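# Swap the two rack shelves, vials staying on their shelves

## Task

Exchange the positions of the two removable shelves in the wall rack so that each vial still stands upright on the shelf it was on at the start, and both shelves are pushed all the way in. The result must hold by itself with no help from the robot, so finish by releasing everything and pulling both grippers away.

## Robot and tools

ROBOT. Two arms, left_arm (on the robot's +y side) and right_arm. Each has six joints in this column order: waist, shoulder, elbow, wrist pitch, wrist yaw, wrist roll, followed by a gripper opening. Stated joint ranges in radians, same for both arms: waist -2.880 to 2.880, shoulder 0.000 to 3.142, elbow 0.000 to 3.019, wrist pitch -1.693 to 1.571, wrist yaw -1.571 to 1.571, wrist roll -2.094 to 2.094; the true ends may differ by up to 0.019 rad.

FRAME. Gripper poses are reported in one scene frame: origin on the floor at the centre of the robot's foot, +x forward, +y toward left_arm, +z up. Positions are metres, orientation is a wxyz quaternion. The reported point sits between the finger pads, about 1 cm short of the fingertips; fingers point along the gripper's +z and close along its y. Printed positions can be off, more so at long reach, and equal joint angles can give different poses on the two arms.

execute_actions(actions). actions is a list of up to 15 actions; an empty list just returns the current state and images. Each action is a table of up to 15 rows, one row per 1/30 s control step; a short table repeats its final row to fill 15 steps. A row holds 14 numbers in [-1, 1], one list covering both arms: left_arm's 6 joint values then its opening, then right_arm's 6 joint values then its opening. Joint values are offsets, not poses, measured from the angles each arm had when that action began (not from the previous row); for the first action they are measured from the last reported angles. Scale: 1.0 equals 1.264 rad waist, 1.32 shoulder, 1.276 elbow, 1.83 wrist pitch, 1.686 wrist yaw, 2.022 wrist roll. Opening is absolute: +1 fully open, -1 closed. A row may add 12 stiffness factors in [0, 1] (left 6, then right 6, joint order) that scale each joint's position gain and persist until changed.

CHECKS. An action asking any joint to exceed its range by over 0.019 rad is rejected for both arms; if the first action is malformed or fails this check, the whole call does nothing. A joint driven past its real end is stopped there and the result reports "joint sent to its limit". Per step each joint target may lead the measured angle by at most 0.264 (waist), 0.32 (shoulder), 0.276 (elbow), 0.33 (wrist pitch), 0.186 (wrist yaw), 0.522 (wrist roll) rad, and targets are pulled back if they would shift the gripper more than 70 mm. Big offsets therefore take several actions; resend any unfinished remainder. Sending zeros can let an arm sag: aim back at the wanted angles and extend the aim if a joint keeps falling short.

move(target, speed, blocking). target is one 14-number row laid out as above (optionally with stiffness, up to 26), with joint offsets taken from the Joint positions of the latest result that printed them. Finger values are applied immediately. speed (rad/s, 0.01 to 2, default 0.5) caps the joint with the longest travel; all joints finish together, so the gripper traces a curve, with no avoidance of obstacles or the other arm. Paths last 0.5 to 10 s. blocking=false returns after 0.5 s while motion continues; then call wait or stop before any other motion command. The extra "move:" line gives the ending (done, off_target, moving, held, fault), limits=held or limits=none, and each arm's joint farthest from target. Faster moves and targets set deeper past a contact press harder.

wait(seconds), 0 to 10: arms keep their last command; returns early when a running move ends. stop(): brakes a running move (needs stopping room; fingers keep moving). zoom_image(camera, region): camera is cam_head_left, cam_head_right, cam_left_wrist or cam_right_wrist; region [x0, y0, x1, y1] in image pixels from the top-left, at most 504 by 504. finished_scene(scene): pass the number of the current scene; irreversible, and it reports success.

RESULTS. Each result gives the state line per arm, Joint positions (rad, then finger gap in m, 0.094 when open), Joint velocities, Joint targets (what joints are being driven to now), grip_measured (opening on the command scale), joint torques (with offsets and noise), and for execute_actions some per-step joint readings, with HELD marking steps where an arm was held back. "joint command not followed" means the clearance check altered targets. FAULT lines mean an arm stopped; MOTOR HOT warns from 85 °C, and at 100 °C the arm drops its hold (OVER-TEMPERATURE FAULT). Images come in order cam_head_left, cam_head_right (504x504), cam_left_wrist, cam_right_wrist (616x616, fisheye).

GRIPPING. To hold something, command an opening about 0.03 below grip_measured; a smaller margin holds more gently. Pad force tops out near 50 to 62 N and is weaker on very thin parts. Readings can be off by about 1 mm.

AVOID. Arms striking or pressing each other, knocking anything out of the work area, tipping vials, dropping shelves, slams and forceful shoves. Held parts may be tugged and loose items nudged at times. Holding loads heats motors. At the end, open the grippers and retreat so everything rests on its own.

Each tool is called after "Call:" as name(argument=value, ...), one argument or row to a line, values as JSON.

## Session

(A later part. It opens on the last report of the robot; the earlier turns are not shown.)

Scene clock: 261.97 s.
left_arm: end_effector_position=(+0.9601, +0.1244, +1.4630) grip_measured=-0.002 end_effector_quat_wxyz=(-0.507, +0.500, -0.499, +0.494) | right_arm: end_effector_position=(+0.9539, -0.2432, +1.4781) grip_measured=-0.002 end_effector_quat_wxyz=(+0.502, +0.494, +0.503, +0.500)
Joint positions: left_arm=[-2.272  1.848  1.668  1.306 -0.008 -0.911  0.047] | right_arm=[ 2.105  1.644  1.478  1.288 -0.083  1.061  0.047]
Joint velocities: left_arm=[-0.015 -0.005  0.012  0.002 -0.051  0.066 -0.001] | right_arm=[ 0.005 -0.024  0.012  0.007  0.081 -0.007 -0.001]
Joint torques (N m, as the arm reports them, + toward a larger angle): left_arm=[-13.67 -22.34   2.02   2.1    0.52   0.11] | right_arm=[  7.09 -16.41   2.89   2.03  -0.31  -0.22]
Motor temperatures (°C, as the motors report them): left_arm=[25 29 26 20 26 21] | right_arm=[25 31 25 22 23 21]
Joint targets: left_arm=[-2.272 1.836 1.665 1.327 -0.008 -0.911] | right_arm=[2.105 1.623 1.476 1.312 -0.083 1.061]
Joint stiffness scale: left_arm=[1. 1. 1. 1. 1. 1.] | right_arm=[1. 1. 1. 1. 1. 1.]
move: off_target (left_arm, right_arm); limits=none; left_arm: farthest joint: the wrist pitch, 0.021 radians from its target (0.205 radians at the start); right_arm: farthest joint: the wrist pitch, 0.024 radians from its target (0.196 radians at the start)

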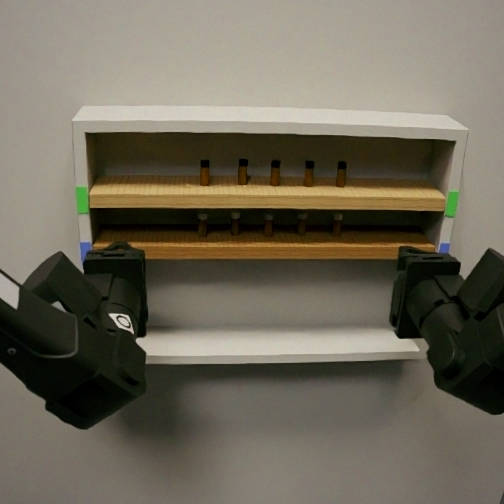

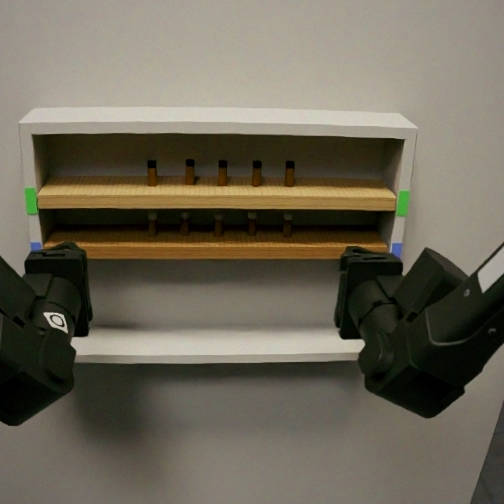

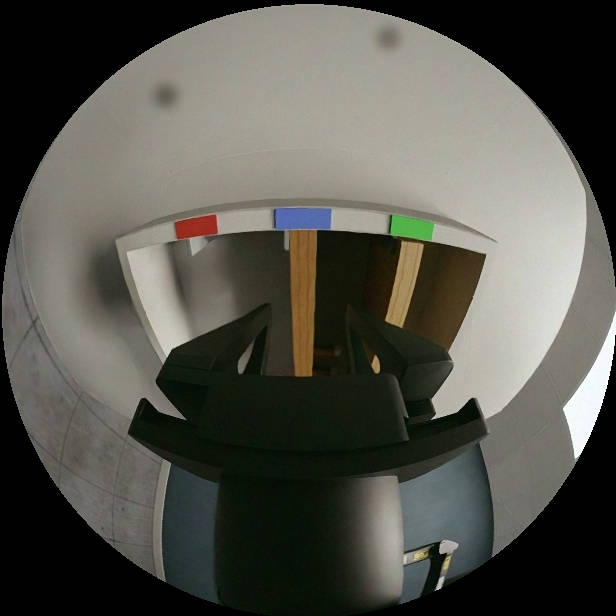

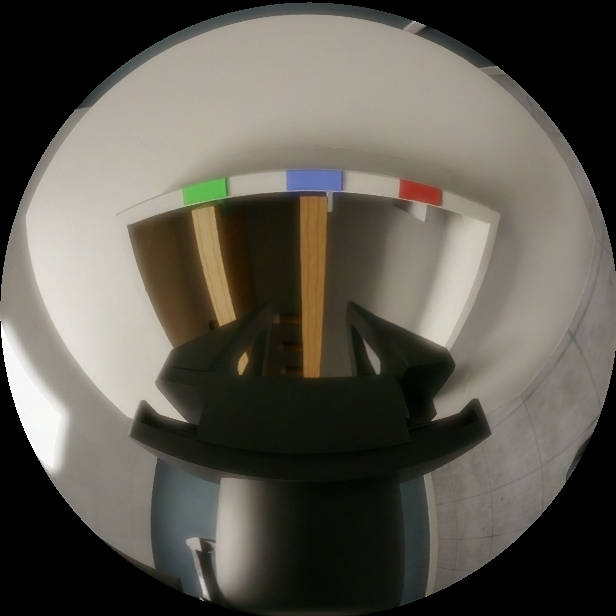

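Call:
move(
  target=[-0.073,-0.123,-0.113,-0.015,-0.018,0.042,0,0.071,-0.151,-0.107,-0.032,0.024,-0.031,0],
  speed=0.2,
)

Scene clock: 277.63 s.
left_arm: end_effector_position=(+0.9606, +0.1276, +1.5414) grip_measured=-0.002 end_effector_quat_wxyz=(-0.507, +0.498, -0.497, +0.498) | right_arm: end_effector_position=(+0.9544, -0.2534, +1.5626) grip_measured=-0.002 end_effector_quat_wxyz=(+0.504, +0.498, +0.494, +0.503)
Joint positions: left_arm=[-2.352  1.691  1.527  1.294 -0.036 -0.84   0.047] | right_arm=[ 2.176  1.458  1.345  1.246 -0.047  1.013  0.047]
Joint velocities: left_arm=[ 0.005 -0.015 -0.017  0.012 -0.081 -0.022  0.   ] | right_arm=[-0.005 -0.015 -0.002 -0.007  0.066 -0.007  0.001]
Joint torques (N m, as the arm reports them, + toward a larger angle): left_arm=[-13.87 -20.72   2.04   0.7    0.4    0.23] | right_arm=[  7.96 -15.12   3.16   0.62  -0.18  -0.32]
Motor temperatures (°C, as the motors report them): left_arm=[25 29 24 20 25 21] | right_arm=[25 31 24 22 23 21]
Joint targets: left_arm=[-2.364 1.685 1.523 1.278 -0.039 -0.825] | right_arm=[2.195 1.444 1.342 1.230 -0.042 0.999]
Joint stiffness scale: left_arm=[1. 1. 1. 1. 1. 1.] | right_arm=[1. 1. 1. 1. 1. 1.]
move: done; limits=none; left_arm: farthest joint: the wrist pitch, 0.016 radians from its target (0.027 radians at the start); right_arm: farthest joint: the waist, 0.019 radians from its target (0.090 radians at the start)

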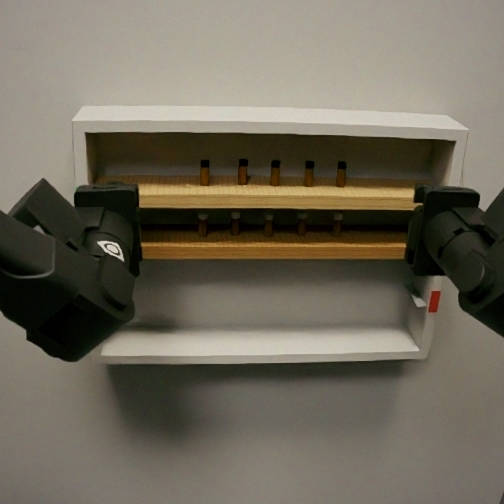

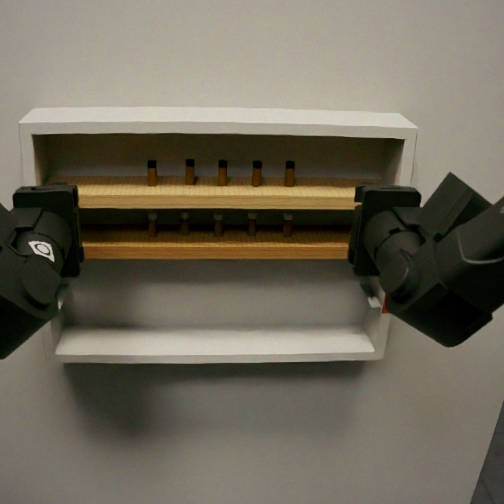

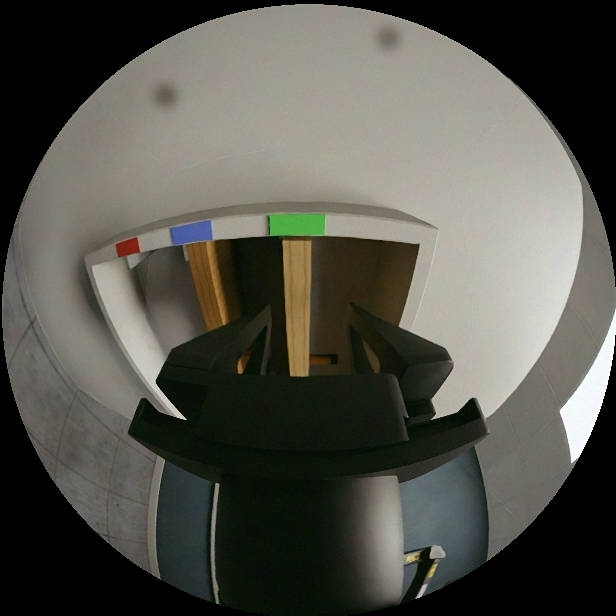

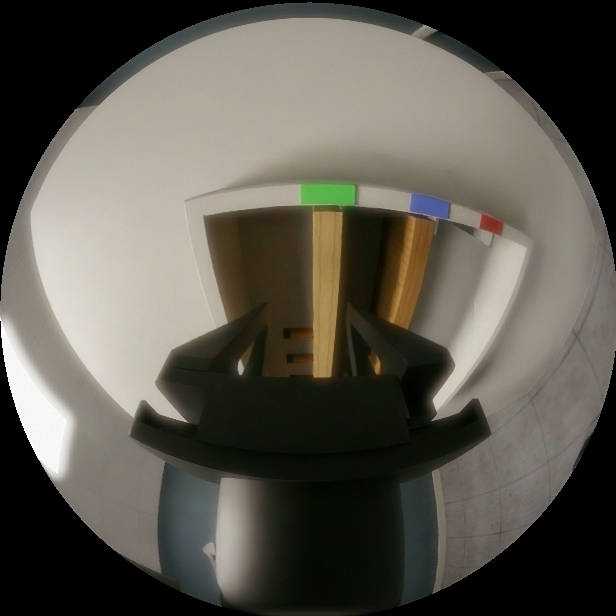

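Call:
move(
  target=[0.018,0.061,0.177,-0.091,0,0,0,0,0.073,0.177,-0.085,0,0,0],
  speed=0.1,
)

Scene clock: 287.20 s.
left_arm: end_effector_position=(+1.0151, +0.1232, +1.5393) grip_measured=-0.002 end_effector_quat_wxyz=(-0.505, +0.498, -0.500, +0.497) | right_arm: end_effector_position=(+1.0086, -0.2501, +1.5530) grip_measured=-0.002 end_effector_quat_wxyz=(+0.500, +0.500, +0.498, +0.502)
Joint positions: left_arm=[-2.352  1.75   1.731  1.142 -0.036 -0.84   0.047] | right_arm=[ 2.176  1.529  1.543  1.106 -0.047  1.012  0.047]
Joint velocities: left_arm=[-0.005 -0.015 -0.027 -0.007 -0.125  0.007 -0.   ] | right_arm=[ 0.005 -0.005  0.002  0.002  0.022  0.007  0.001]
Joint torques (N m, as the arm reports them, + toward a larger angle): left_arm=[-11.7  -19.71   4.73   0.69   0.56   0.11] | right_arm=[  6.93 -13.59   5.99   0.68  -0.35  -0.22]
Motor temperatures (°C, as the motors report them): left_arm=[25 28 24 20 25 21] | right_arm=[25 31 24 22 23 21]
Joint targets: left_arm=[-2.330 1.771 1.753 1.127 -0.036 -0.841] | right_arm=[2.176 1.554 1.570 1.091 -0.047 1.013]
Joint stiffness scale: left_arm=[1. 1. 1. 1. 1. 1.] | right_arm=[1. 1. 1. 1. 1. 1.]
move: off_target (left_arm, right_arm); limits=none; left_arm: farthest joint: the waist, 0.023 radians from its target (0.023 radians at the start); right_arm: farthest joint: the elbow, 0.027 radians from its target (0.226 radians at the start)

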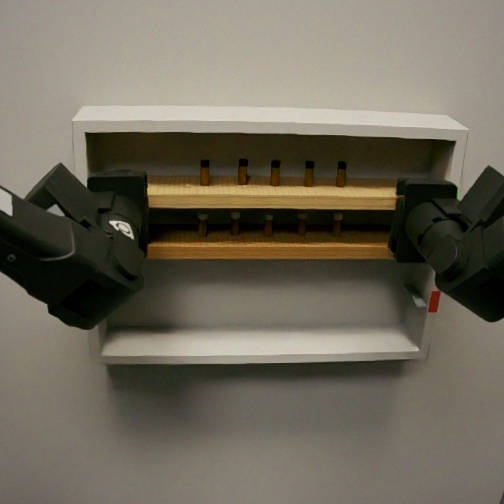

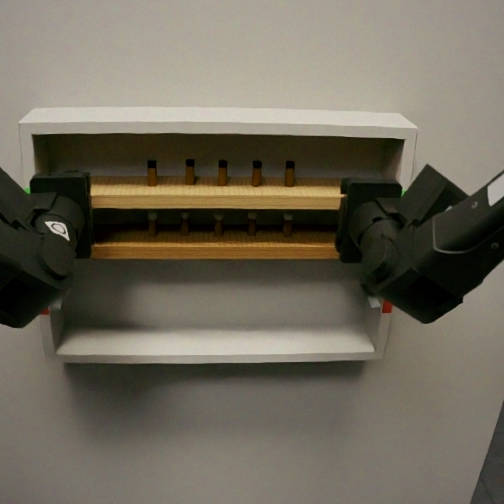

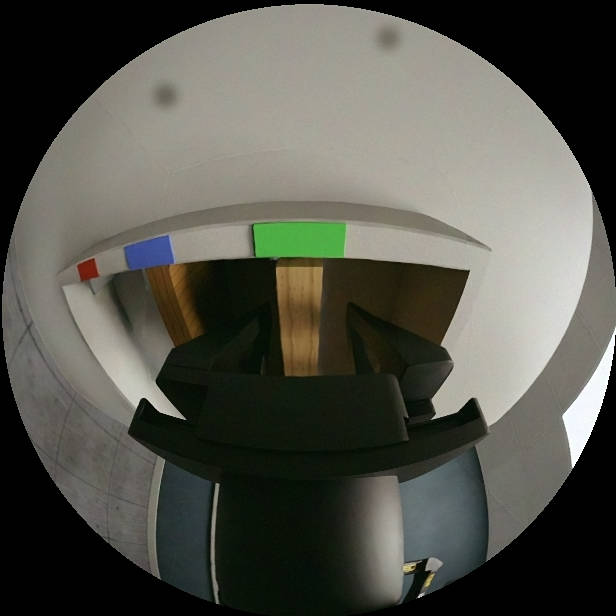

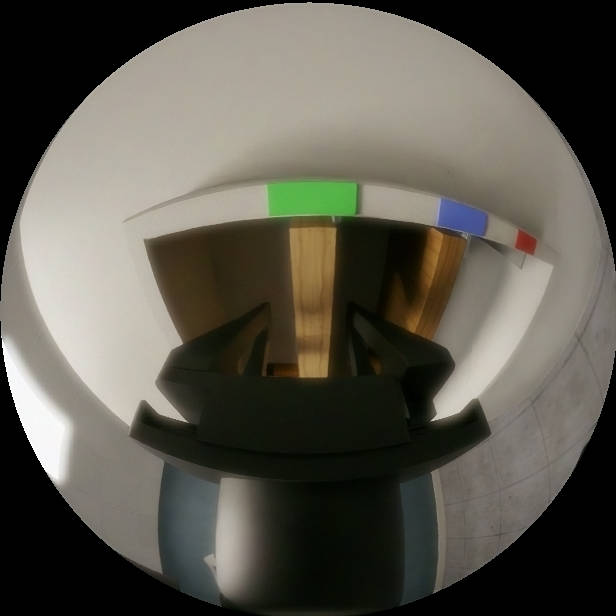

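L down ~4 mm via elbow −.011; R −.003.

Call:
move(
  target=[0,0,-0.01,0,0,0,0,0,0,-0.004,0,0,0,0],
  speed=0.03,
)

Call:
move(
  target=[0,0,0.008,0,0,0,-0.7,0,0,0.008,0,0,0,-0.7],
  speed=0.03,
)

Scene clock: 292.97 s.
left_arm: end_effector_position=(+1.0116, +0.1205, +1.5361) grip_measured=-0.002 end_effector_quat_wxyz=(-0.501, +0.498, -0.504, +0.497) | right_arm: end_effector_position=(+1.0086, -0.2501, +1.5530) grip_measured=-0.002 end_effector_quat_wxyz=(+0.500, +0.500, +0.498, +0.502)
Joint positions: left_arm=[-2.352  1.75   1.721  1.142 -0.036 -0.84   0.047] | right_arm=[ 2.176  1.529  1.543  1.106 -0.047  1.012  0.047]
Joint velocities: left_arm=[-0.015 -0.005 -0.007 -0.007 -0.037 -0.066 -0.   ] | right_arm=[-0.005 -0.005 -0.002 -0.007  0.037 -0.051  0.   ]
Joint torques (N m, as the arm reports them, + toward a larger angle): left_arm=[-13.83 -21.73   2.84   1.26   0.57   0.11] | right_arm=[  7.   -15.44   3.74   1.22  -0.35  -0.24]
Motor temperatures (°C, as the motors report them): left_arm=[25 28 24 20 25 21] | right_arm=[25 31 24 22 23 21]
Joint targets: left_arm=[-2.352 1.750 1.718 1.142 -0.036 -0.840] | right_arm=[2.176 1.529 1.538 1.106 -0.047 1.012]
Joint stiffness scale: left_arm=[1. 1. 1. 1. 1. 1.] | right_arm=[1. 1. 1. 1. 1. 1.]
move: done; limits=none; left_arm: farthest joint: the elbow, 0.003 radians from its target (0.013 radians at the start); right_arm: farthest joint: the elbow, 0.006 radians from its target (0.006 radians at the start)

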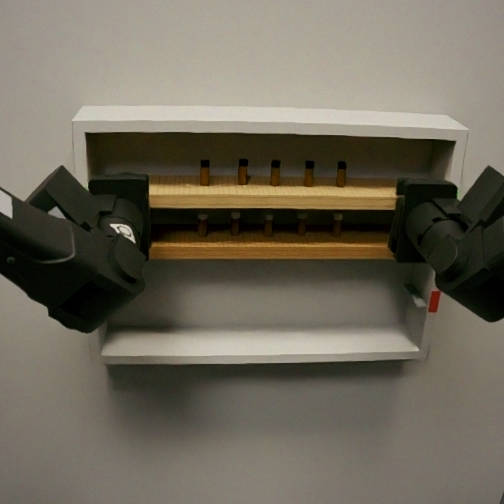

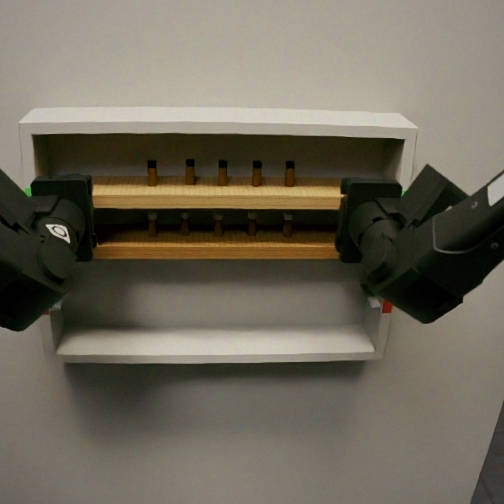

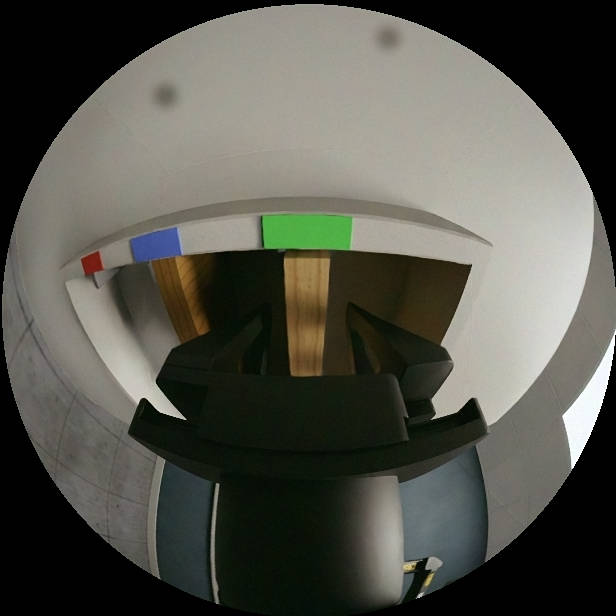

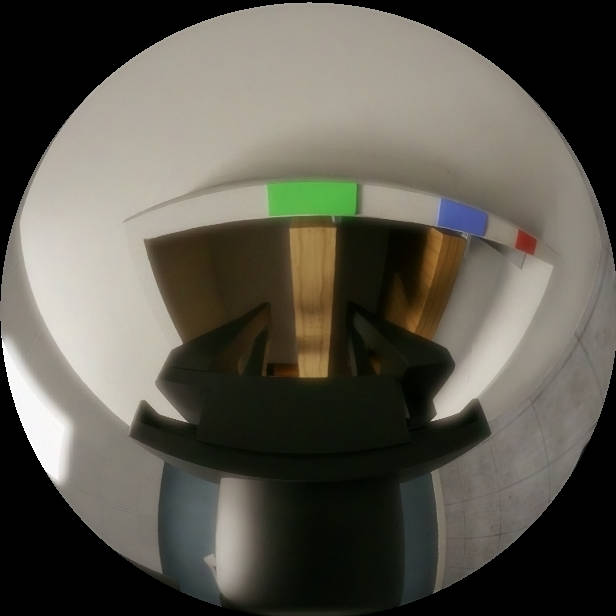

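Scene clock: 293.67 s.
left_arm: end_effector_position=(+1.0116, +0.1206, +1.5360) grip_measured=-0.632 end_effector_quat_wxyz=(-0.502, +0.498, -0.504, +0.496) | right_arm: end_effector_position=(+1.0083, -0.2501, +1.5525) grip_measured=-0.631 end_effector_quat_wxyz=(+0.500, +0.499, +0.500, +0.501)
Joint positions: left_arm=[-2.352  1.75   1.721  1.142 -0.037 -0.837  0.017] | right_arm=[ 2.176  1.529  1.543  1.106 -0.045  1.008  0.017]
Joint velocities: left_arm=[-0.015 -0.005 -0.002 -0.002  0.007 -0.007  0.   ] | right_arm=[-0.015 -0.005  0.012 -0.002  0.066 -0.037  0.002]
Joint torques (N m, as the arm reports them, + toward a larger angle): left_arm=[-13.82 -21.62   3.79   1.28   0.61   0.09] | right_arm=[  7.14 -15.4    4.93   1.15  -0.39  -0.21]
Motor temperatures (°C, as the motors report them): left_arm=[25 28 24 20 25 21] | right_arm=[25 31 24 22 23 21]
Joint targets: left_arm=[-2.352 1.750 1.731 1.142 -0.036 -0.840] | right_arm=[2.176 1.529 1.554 1.106 -0.047 1.012]
Joint stiffness scale: left_arm=[1. 1. 1. 1. 1. 1.] | right_arm=[1. 1. 1. 1. 1. 1.]
move: done; limits=none; left_arm: farthest joint: the elbow, 0.010 radians from its target (0.010 radians at the start); right_arm: farthest joint: the elbow, 0.011 radians from its target (0.010 radians at the start)

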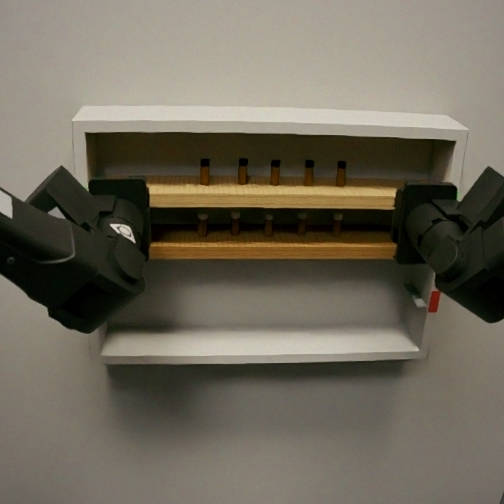

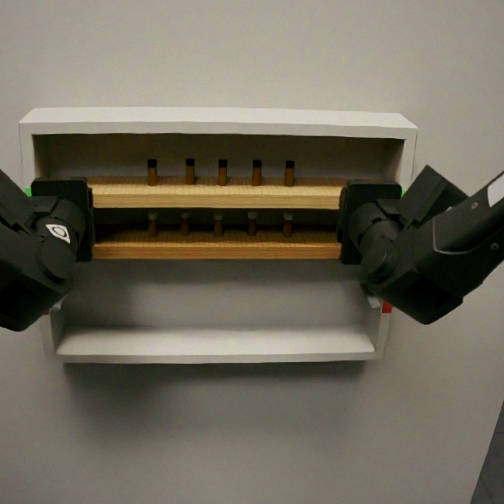

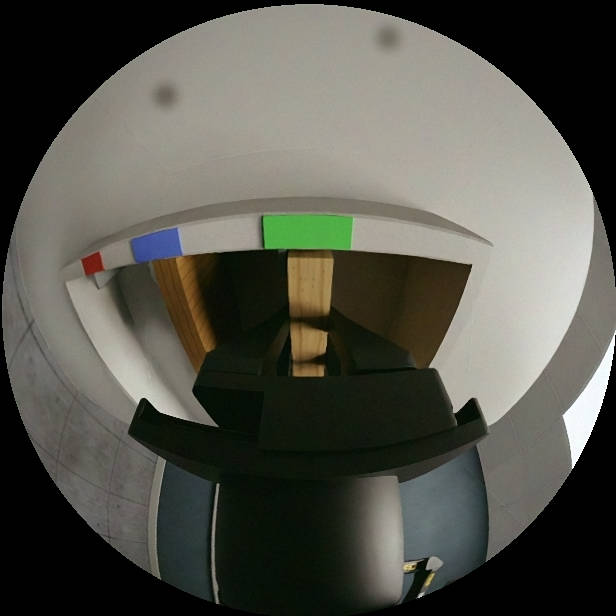

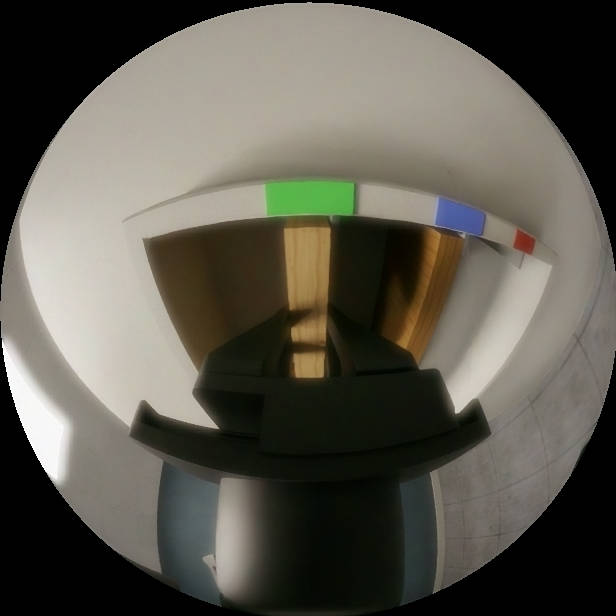

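Call:
move(
  target=[-0.017,-0.095,-0.277,0.174,-0.002,0.004,-0.7,-0.022,-0.117,-0.277,0.163,-0.003,0.017,-0.7],
  speed=0.08,
)

Scene clock: 307.93 s.
left_arm: end_effector_position=(+0.9051, +0.1186, +1.5379) grip_measured=-0.632 end_effector_quat_wxyz=(-0.498, +0.499, -0.505, +0.498) | right_arm: end_effector_position=(+0.9012, -0.2508, +1.5562) grip_measured=-0.631 end_effector_quat_wxyz=(+0.500, +0.498, +0.503, +0.498)
Joint positions: left_arm=[-2.365  1.667  1.359  1.416 -0.041 -0.834  0.017] | right_arm=[ 2.168  1.425  1.181  1.357 -0.048  1.008  0.017]
Joint velocities: left_arm=[ 0.005 -0.015 -0.012  0.002 -0.037 -0.081 -0.001] | right_arm=[-0.015  0.005  0.012  0.007  0.051 -0.007  0.   ]
Joint torques (N m, as the arm reports them, + toward a larger angle): left_arm=[-13.33 -22.47   2.12   2.86   0.64   0.15] | right_arm=[  4.54 -16.89   3.07   2.75  -0.43   0.06]
Motor temperatures (°C, as the motors report them): left_arm=[25 29 24 20 25 21] | right_arm=[25 31 24 22 23 21]
Joint targets: left_arm=[-2.374 1.624 1.367 1.461 -0.040 -0.829] | right_arm=[2.147 1.375 1.189 1.404 -0.050 1.043]
Joint stiffness scale: left_arm=[1. 1. 1. 1. 1. 1.] | right_arm=[1. 1. 1. 1. 1. 1.]
move: off_target (left_arm, right_arm); limits=none; left_arm: farthest joint: the wrist pitch, 0.045 radians from its target (0.318 radians at the start); right_arm: farthest joint: the shoulder, 0.050 radians from its target (0.155 radians at the start)

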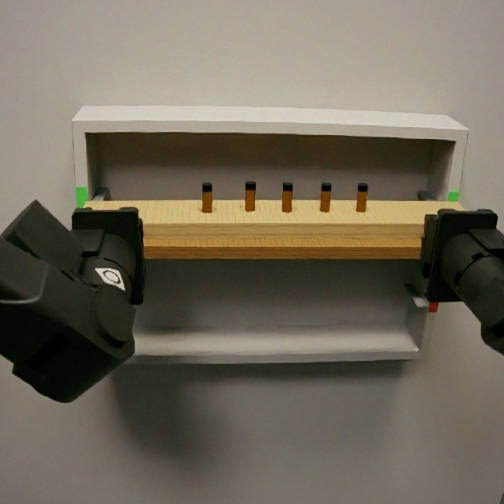

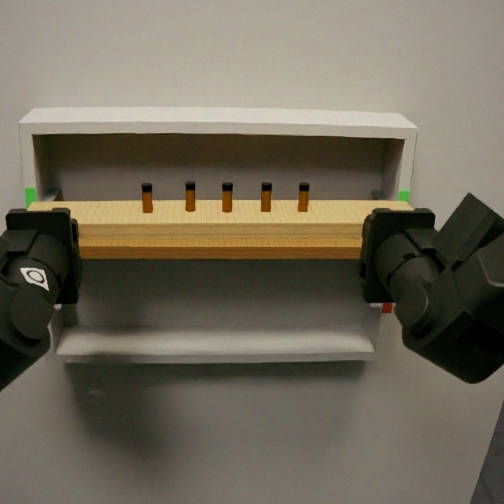

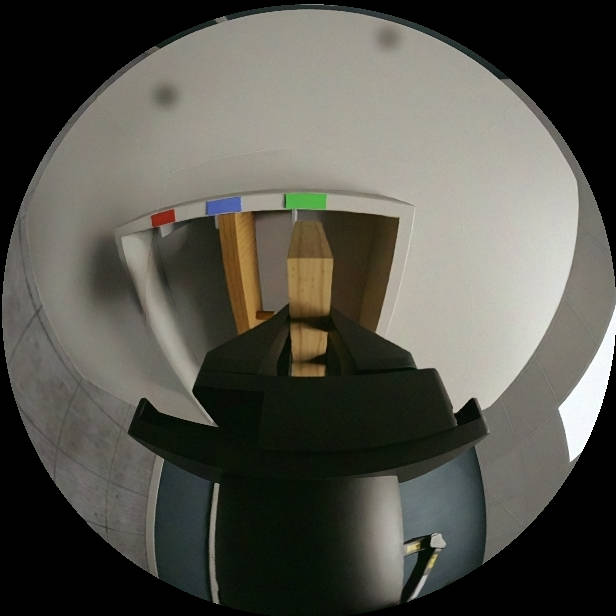

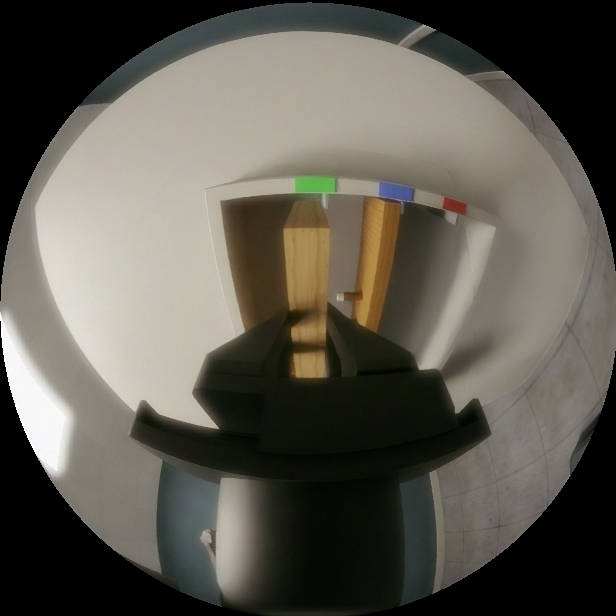

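Call:
move(
  target=[0.141,0.22,0.259,0.026,0.045,-0.077,-0.7,-0.123,0.257,0.248,0.068,-0.037,0.078,-0.7],
  speed=0.07,
)

Scene clock: 322.30 s.
left_arm: end_effector_position=(+0.9115, +0.1195, +1.3971) grip_measured=-0.632 end_effector_quat_wxyz=(-0.502, +0.497, -0.502, +0.500) | right_arm: end_effector_position=(+0.9085, -0.2496, +1.4153) grip_measured=-0.631 end_effector_quat_wxyz=(+0.506, +0.495, +0.499, +0.500)
Joint positions: left_arm=[-2.211  1.963  1.661  1.42   0.033 -0.97   0.017] | right_arm=[ 2.036  1.764  1.469  1.436 -0.108  1.126  0.017]
Joint velocities: left_arm=[-0.005 -0.015  0.002  0.017  0.022 -0.037  0.001] | right_arm=[-0.005  0.015  0.007  0.002 -0.081 -0.007 -0.001]
Joint torques (N m, as the arm reports them, + toward a larger angle): left_arm=[-11.45 -21.14   3.62   2.96   0.55  -0.05] | right_arm=[  5.29 -14.35   4.     2.78  -0.35   0.09]
Motor temperatures (°C, as the motors report them): left_arm=[25 28 24 20 26 21] | right_arm=[25 31 23 22 24 21]
Joint targets: left_arm=[-2.187 1.958 1.690 1.463 0.035 -0.989] | right_arm=[2.013 1.764 1.497 1.481 -0.110 1.165]
Joint stiffness scale: left_arm=[1. 1. 1. 1. 1. 1.] | right_arm=[1. 1. 1. 1. 1. 1.]
move: off_target (left_arm, right_arm); limits=none; left_arm: farthest joint: the wrist pitch, 0.044 radians from its target (0.048 radians at the start); right_arm: farthest joint: the wrist pitch, 0.046 radians from its target (0.124 radians at the start)

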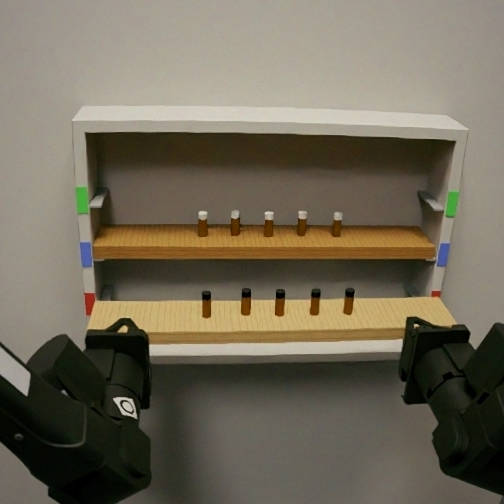

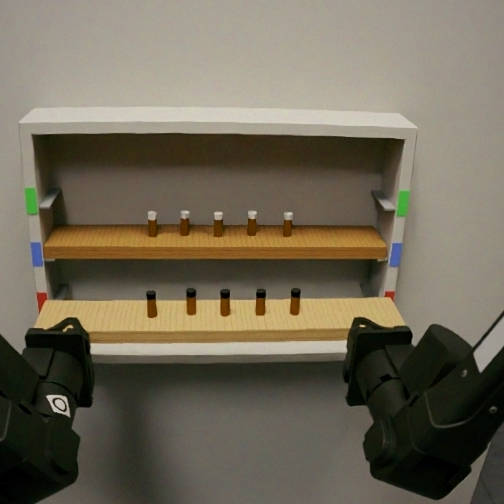

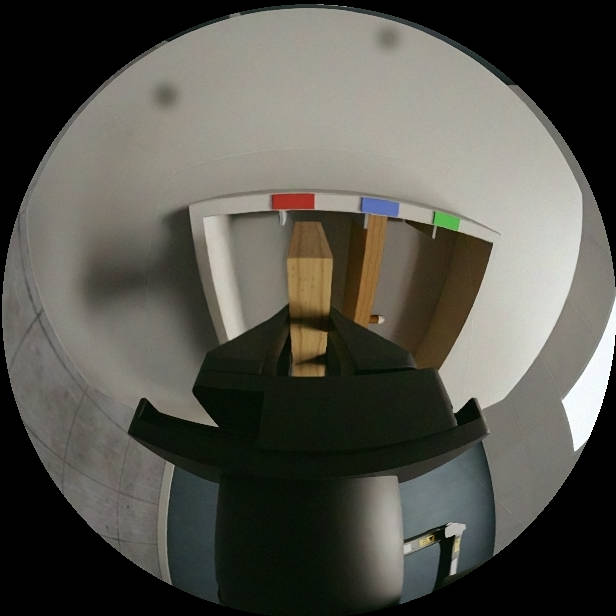

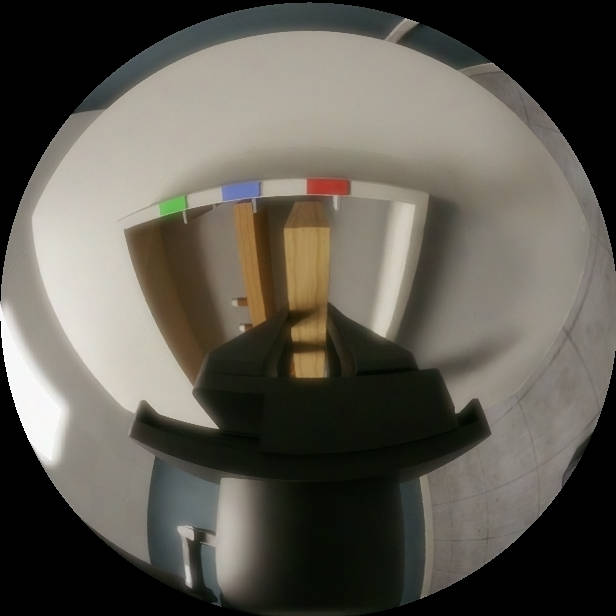

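Call:
move(
  target=[0.021,0.025,0.168,-0.075,0,-0.005,-0.7,0.012,0.027,0.161,-0.072,0.002,0.012,-0.7],
  speed=0.06,
)

Scene clock: 334.30 s.
left_arm: end_effector_position=(+0.9604, +0.1212, +1.3901) grip_measured=-0.632 end_effector_quat_wxyz=(-0.502, +0.496, -0.504, +0.498) | right_arm: end_effector_position=(+0.9573, -0.2500, +1.4091) grip_measured=-0.631 end_effector_quat_wxyz=(+0.504, +0.495, +0.500, +0.501)
Joint positions: left_arm=[-2.205  2.004  1.839  1.279  0.034 -0.97   0.017] | right_arm=[ 2.039  1.803  1.636  1.302 -0.108  1.124  0.017]
Joint velocities: left_arm=[ 0.015 -0.015 -0.007  0.007 -0.051  0.022  0.   ] | right_arm=[ 0.015 -0.015 -0.012 -0.007 -0.081 -0.037 -0.001]
Joint torques (N m, as the arm reports them, + toward a larger angle): left_arm=[-12.14 -22.61   4.95   1.52   0.4    0.03] | right_arm=[  8.3  -15.67   5.59   1.32  -0.13   0.  ]
Motor temperatures (°C, as the motors report them): left_arm=[25 29 24 21 26 21] | right_arm=[25 31 23 22 23 21]
Joint targets: left_arm=[-2.184 1.996 1.875 1.283 0.033 -0.980] | right_arm=[2.051 1.800 1.674 1.304 -0.105 1.151]
Joint stiffness scale: left_arm=[1. 1. 1. 1. 1. 1.] | right_arm=[1. 1. 1. 1. 1. 1.]
move: off_target (left_arm, right_arm); limits=none; left_arm: farthest joint: the elbow, 0.036 radians from its target (0.214 radians at the start); right_arm: farthest joint: the elbow, 0.039 radians from its target (0.206 radians at the start)

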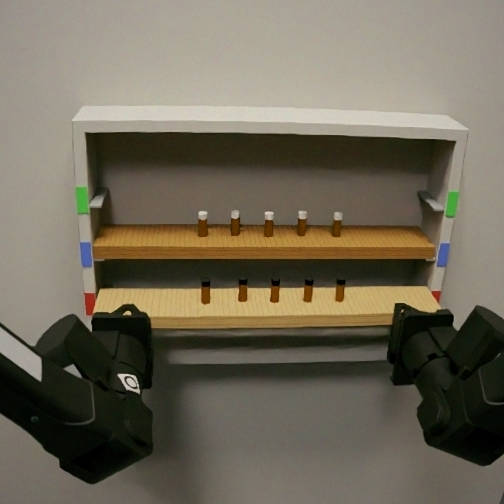

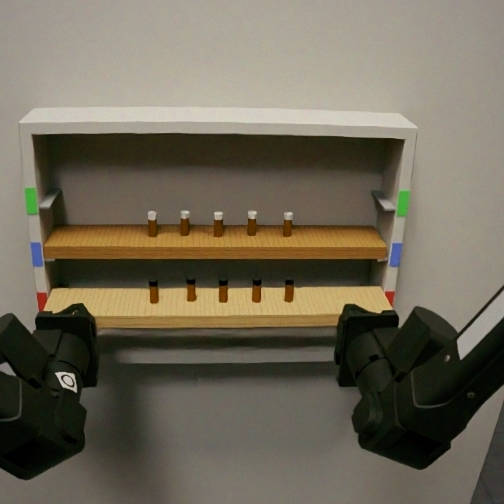

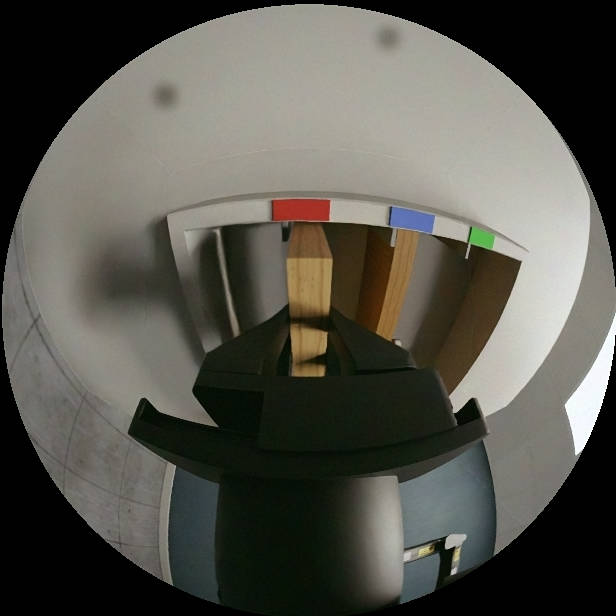

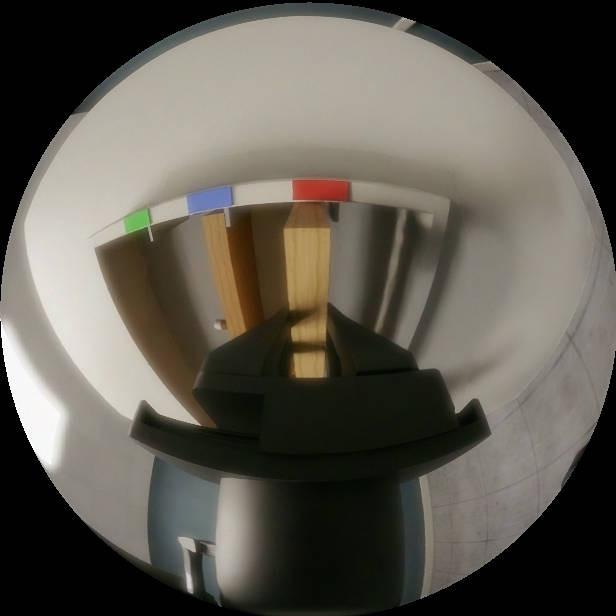

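Call:
move(
  target=[0,0.055,0.242,-0.099,0,0,-0.7,0.02,0.052,0.223,-0.091,0.005,0.005,-0.7],
  speed=0.06,
)

Call:
move(
  target=[0,0.004,0.052,-0.008,0,0,-0.7,0,0.006,0.054,-0.007,0,0,-0.7],
  speed=0.03,
)

Scene clock: 346.37 s.
left_arm: end_effector_position=(+1.0203, +0.1215, +1.3871) grip_measured=-0.632 end_effector_quat_wxyz=(-0.503, +0.496, -0.503, +0.498) | right_arm: end_effector_position=(+1.0180, -0.2512, +1.4059) grip_measured=-0.631 end_effector_quat_wxyz=(+0.505, +0.495, +0.498, +0.501)
Joint positions: left_arm=[-2.205  2.083  2.105  1.097  0.034 -0.97   0.017] | right_arm=[ 2.046  1.871  1.874  1.135 -0.105  1.121  0.017]
Joint velocities: left_arm=[-0.005 -0.005 -0.007 -0.017 -0.007 -0.022  0.001] | right_arm=[ 0.005  0.015  0.007 -0.007  0.007  0.051 -0.001]
Joint torques (N m, as the arm reports them, + toward a larger angle): left_arm=[-14.86 -24.12   6.62   1.46   0.49   0.11] | right_arm=[  9.24 -16.77   7.36   1.33  -0.07  -0.11]
Motor temperatures (°C, as the motors report them): left_arm=[25 29 25 20 26 21] | right_arm=[25 31 24 22 23 21]
Joint targets: left_arm=[-2.205 2.077 2.148 1.098 0.034 -0.970] | right_arm=[2.064 1.871 1.920 1.135 -0.100 1.134]
Joint stiffness scale: left_arm=[1. 1. 1. 1. 1. 1.] | right_arm=[1. 1. 1. 1. 1. 1.]
move: off_target (left_arm, right_arm); limits=none; left_arm: farthest joint: the elbow, 0.043 radians from its target (0.308 radians at the start); right_arm: farthest joint: the elbow, 0.047 radians from its target (0.285 radians at the start)

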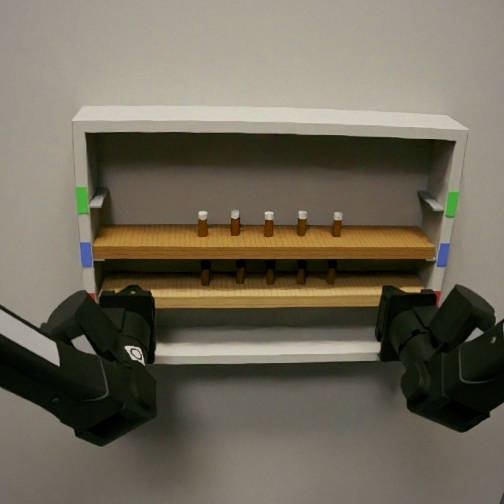

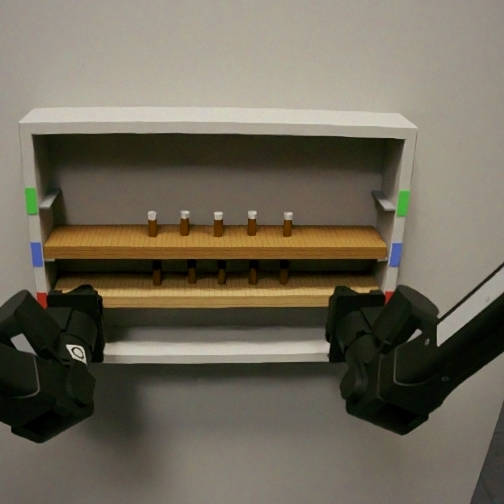

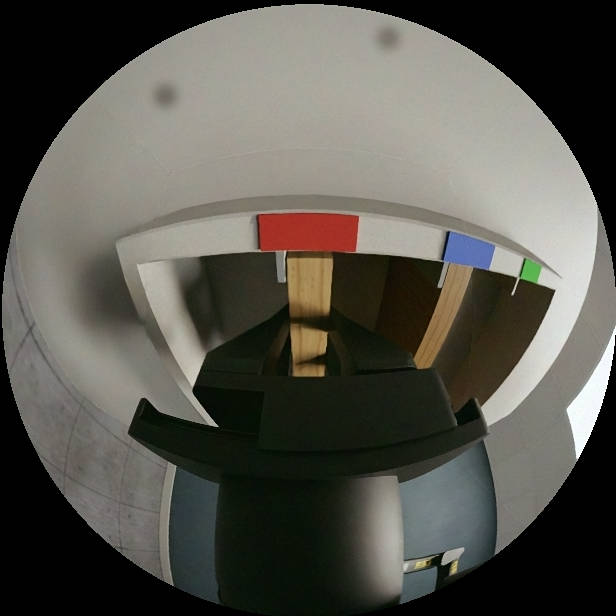

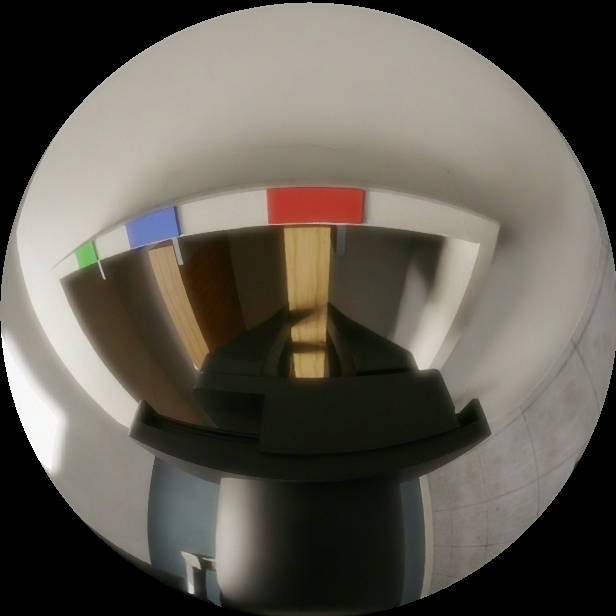

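Scene clock: 348.90 s.
left_arm: end_effector_position=(+1.0208, +0.1211, +1.3865) grip_measured=-0.632 end_effector_quat_wxyz=(-0.504, +0.495, -0.502, +0.498) | right_arm: end_effector_position=(+1.0199, -0.2509, +1.4048) grip_measured=-0.631 end_effector_quat_wxyz=(+0.505, +0.495, +0.498, +0.501)
Joint positions: left_arm=[-2.205  2.088  2.113  1.097  0.034 -0.97   0.017] | right_arm=[ 2.046  1.876  1.884  1.129 -0.105  1.12   0.017]
Joint velocities: left_arm=[ 0.015 -0.015  0.002  0.017  0.022 -0.007 -0.   ] | right_arm=[ 0.015 -0.005  0.002 -0.002 -0.007 -0.066  0.001]
Joint torques (N m, as the arm reports them, + toward a larger angle): left_arm=[-14.86 -23.5    7.69   0.9    0.48   0.1 ] | right_arm=[  8.12 -16.45   8.11   1.01  -0.27  -0.22]
Motor temperatures (°C, as the motors report them): left_arm=[25 29 25 20 25 21] | right_arm=[25 31 24 22 23 21]
Joint targets: left_arm=[-2.205 2.088 2.171 1.082 0.034 -0.971] | right_arm=[2.046 1.879 1.943 1.123 -0.105 1.121]
Joint stiffness scale: left_arm=[1. 1. 1. 1. 1. 1.] | right_arm=[1. 1. 1. 1. 1. 1.]
move: off_target (left_arm, right_arm); limits=none; left_arm: farthest joint: the elbow, 0.058 radians from its target (0.067 radians at the start); right_arm: farthest joint: the elbow, 0.058 radians from its target (0.069 radians at the start)

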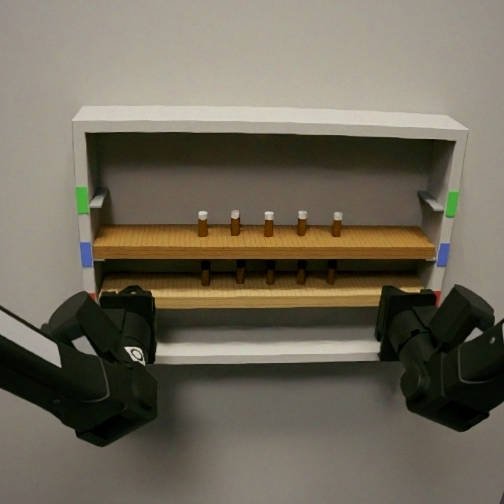

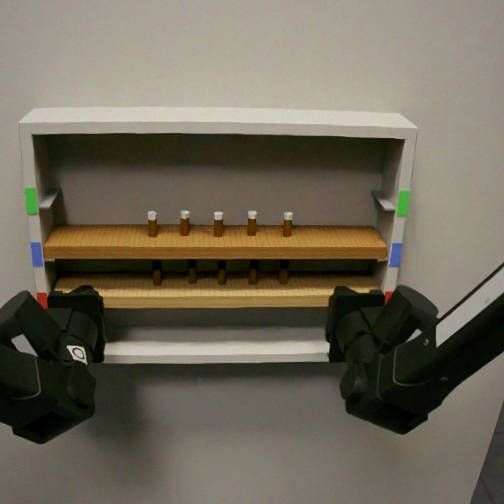

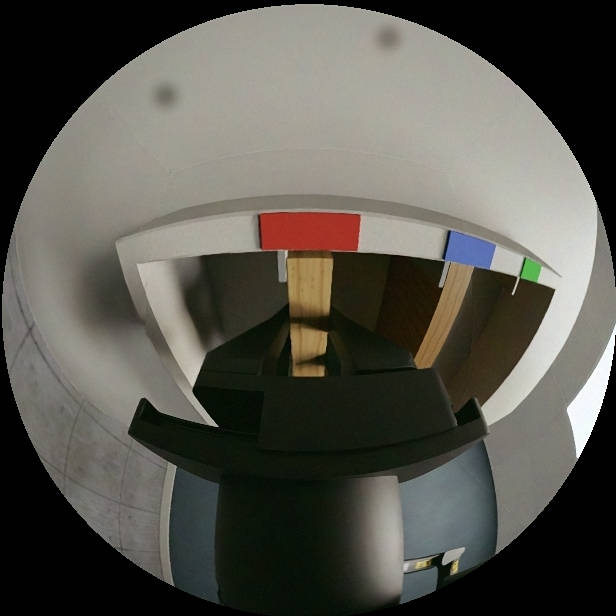

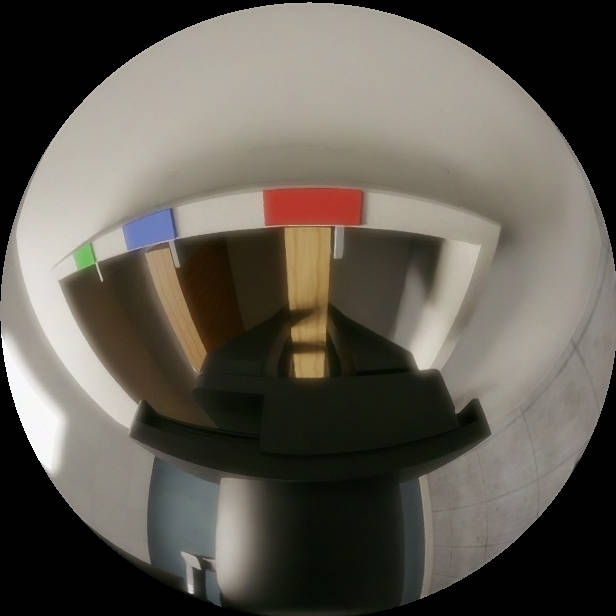

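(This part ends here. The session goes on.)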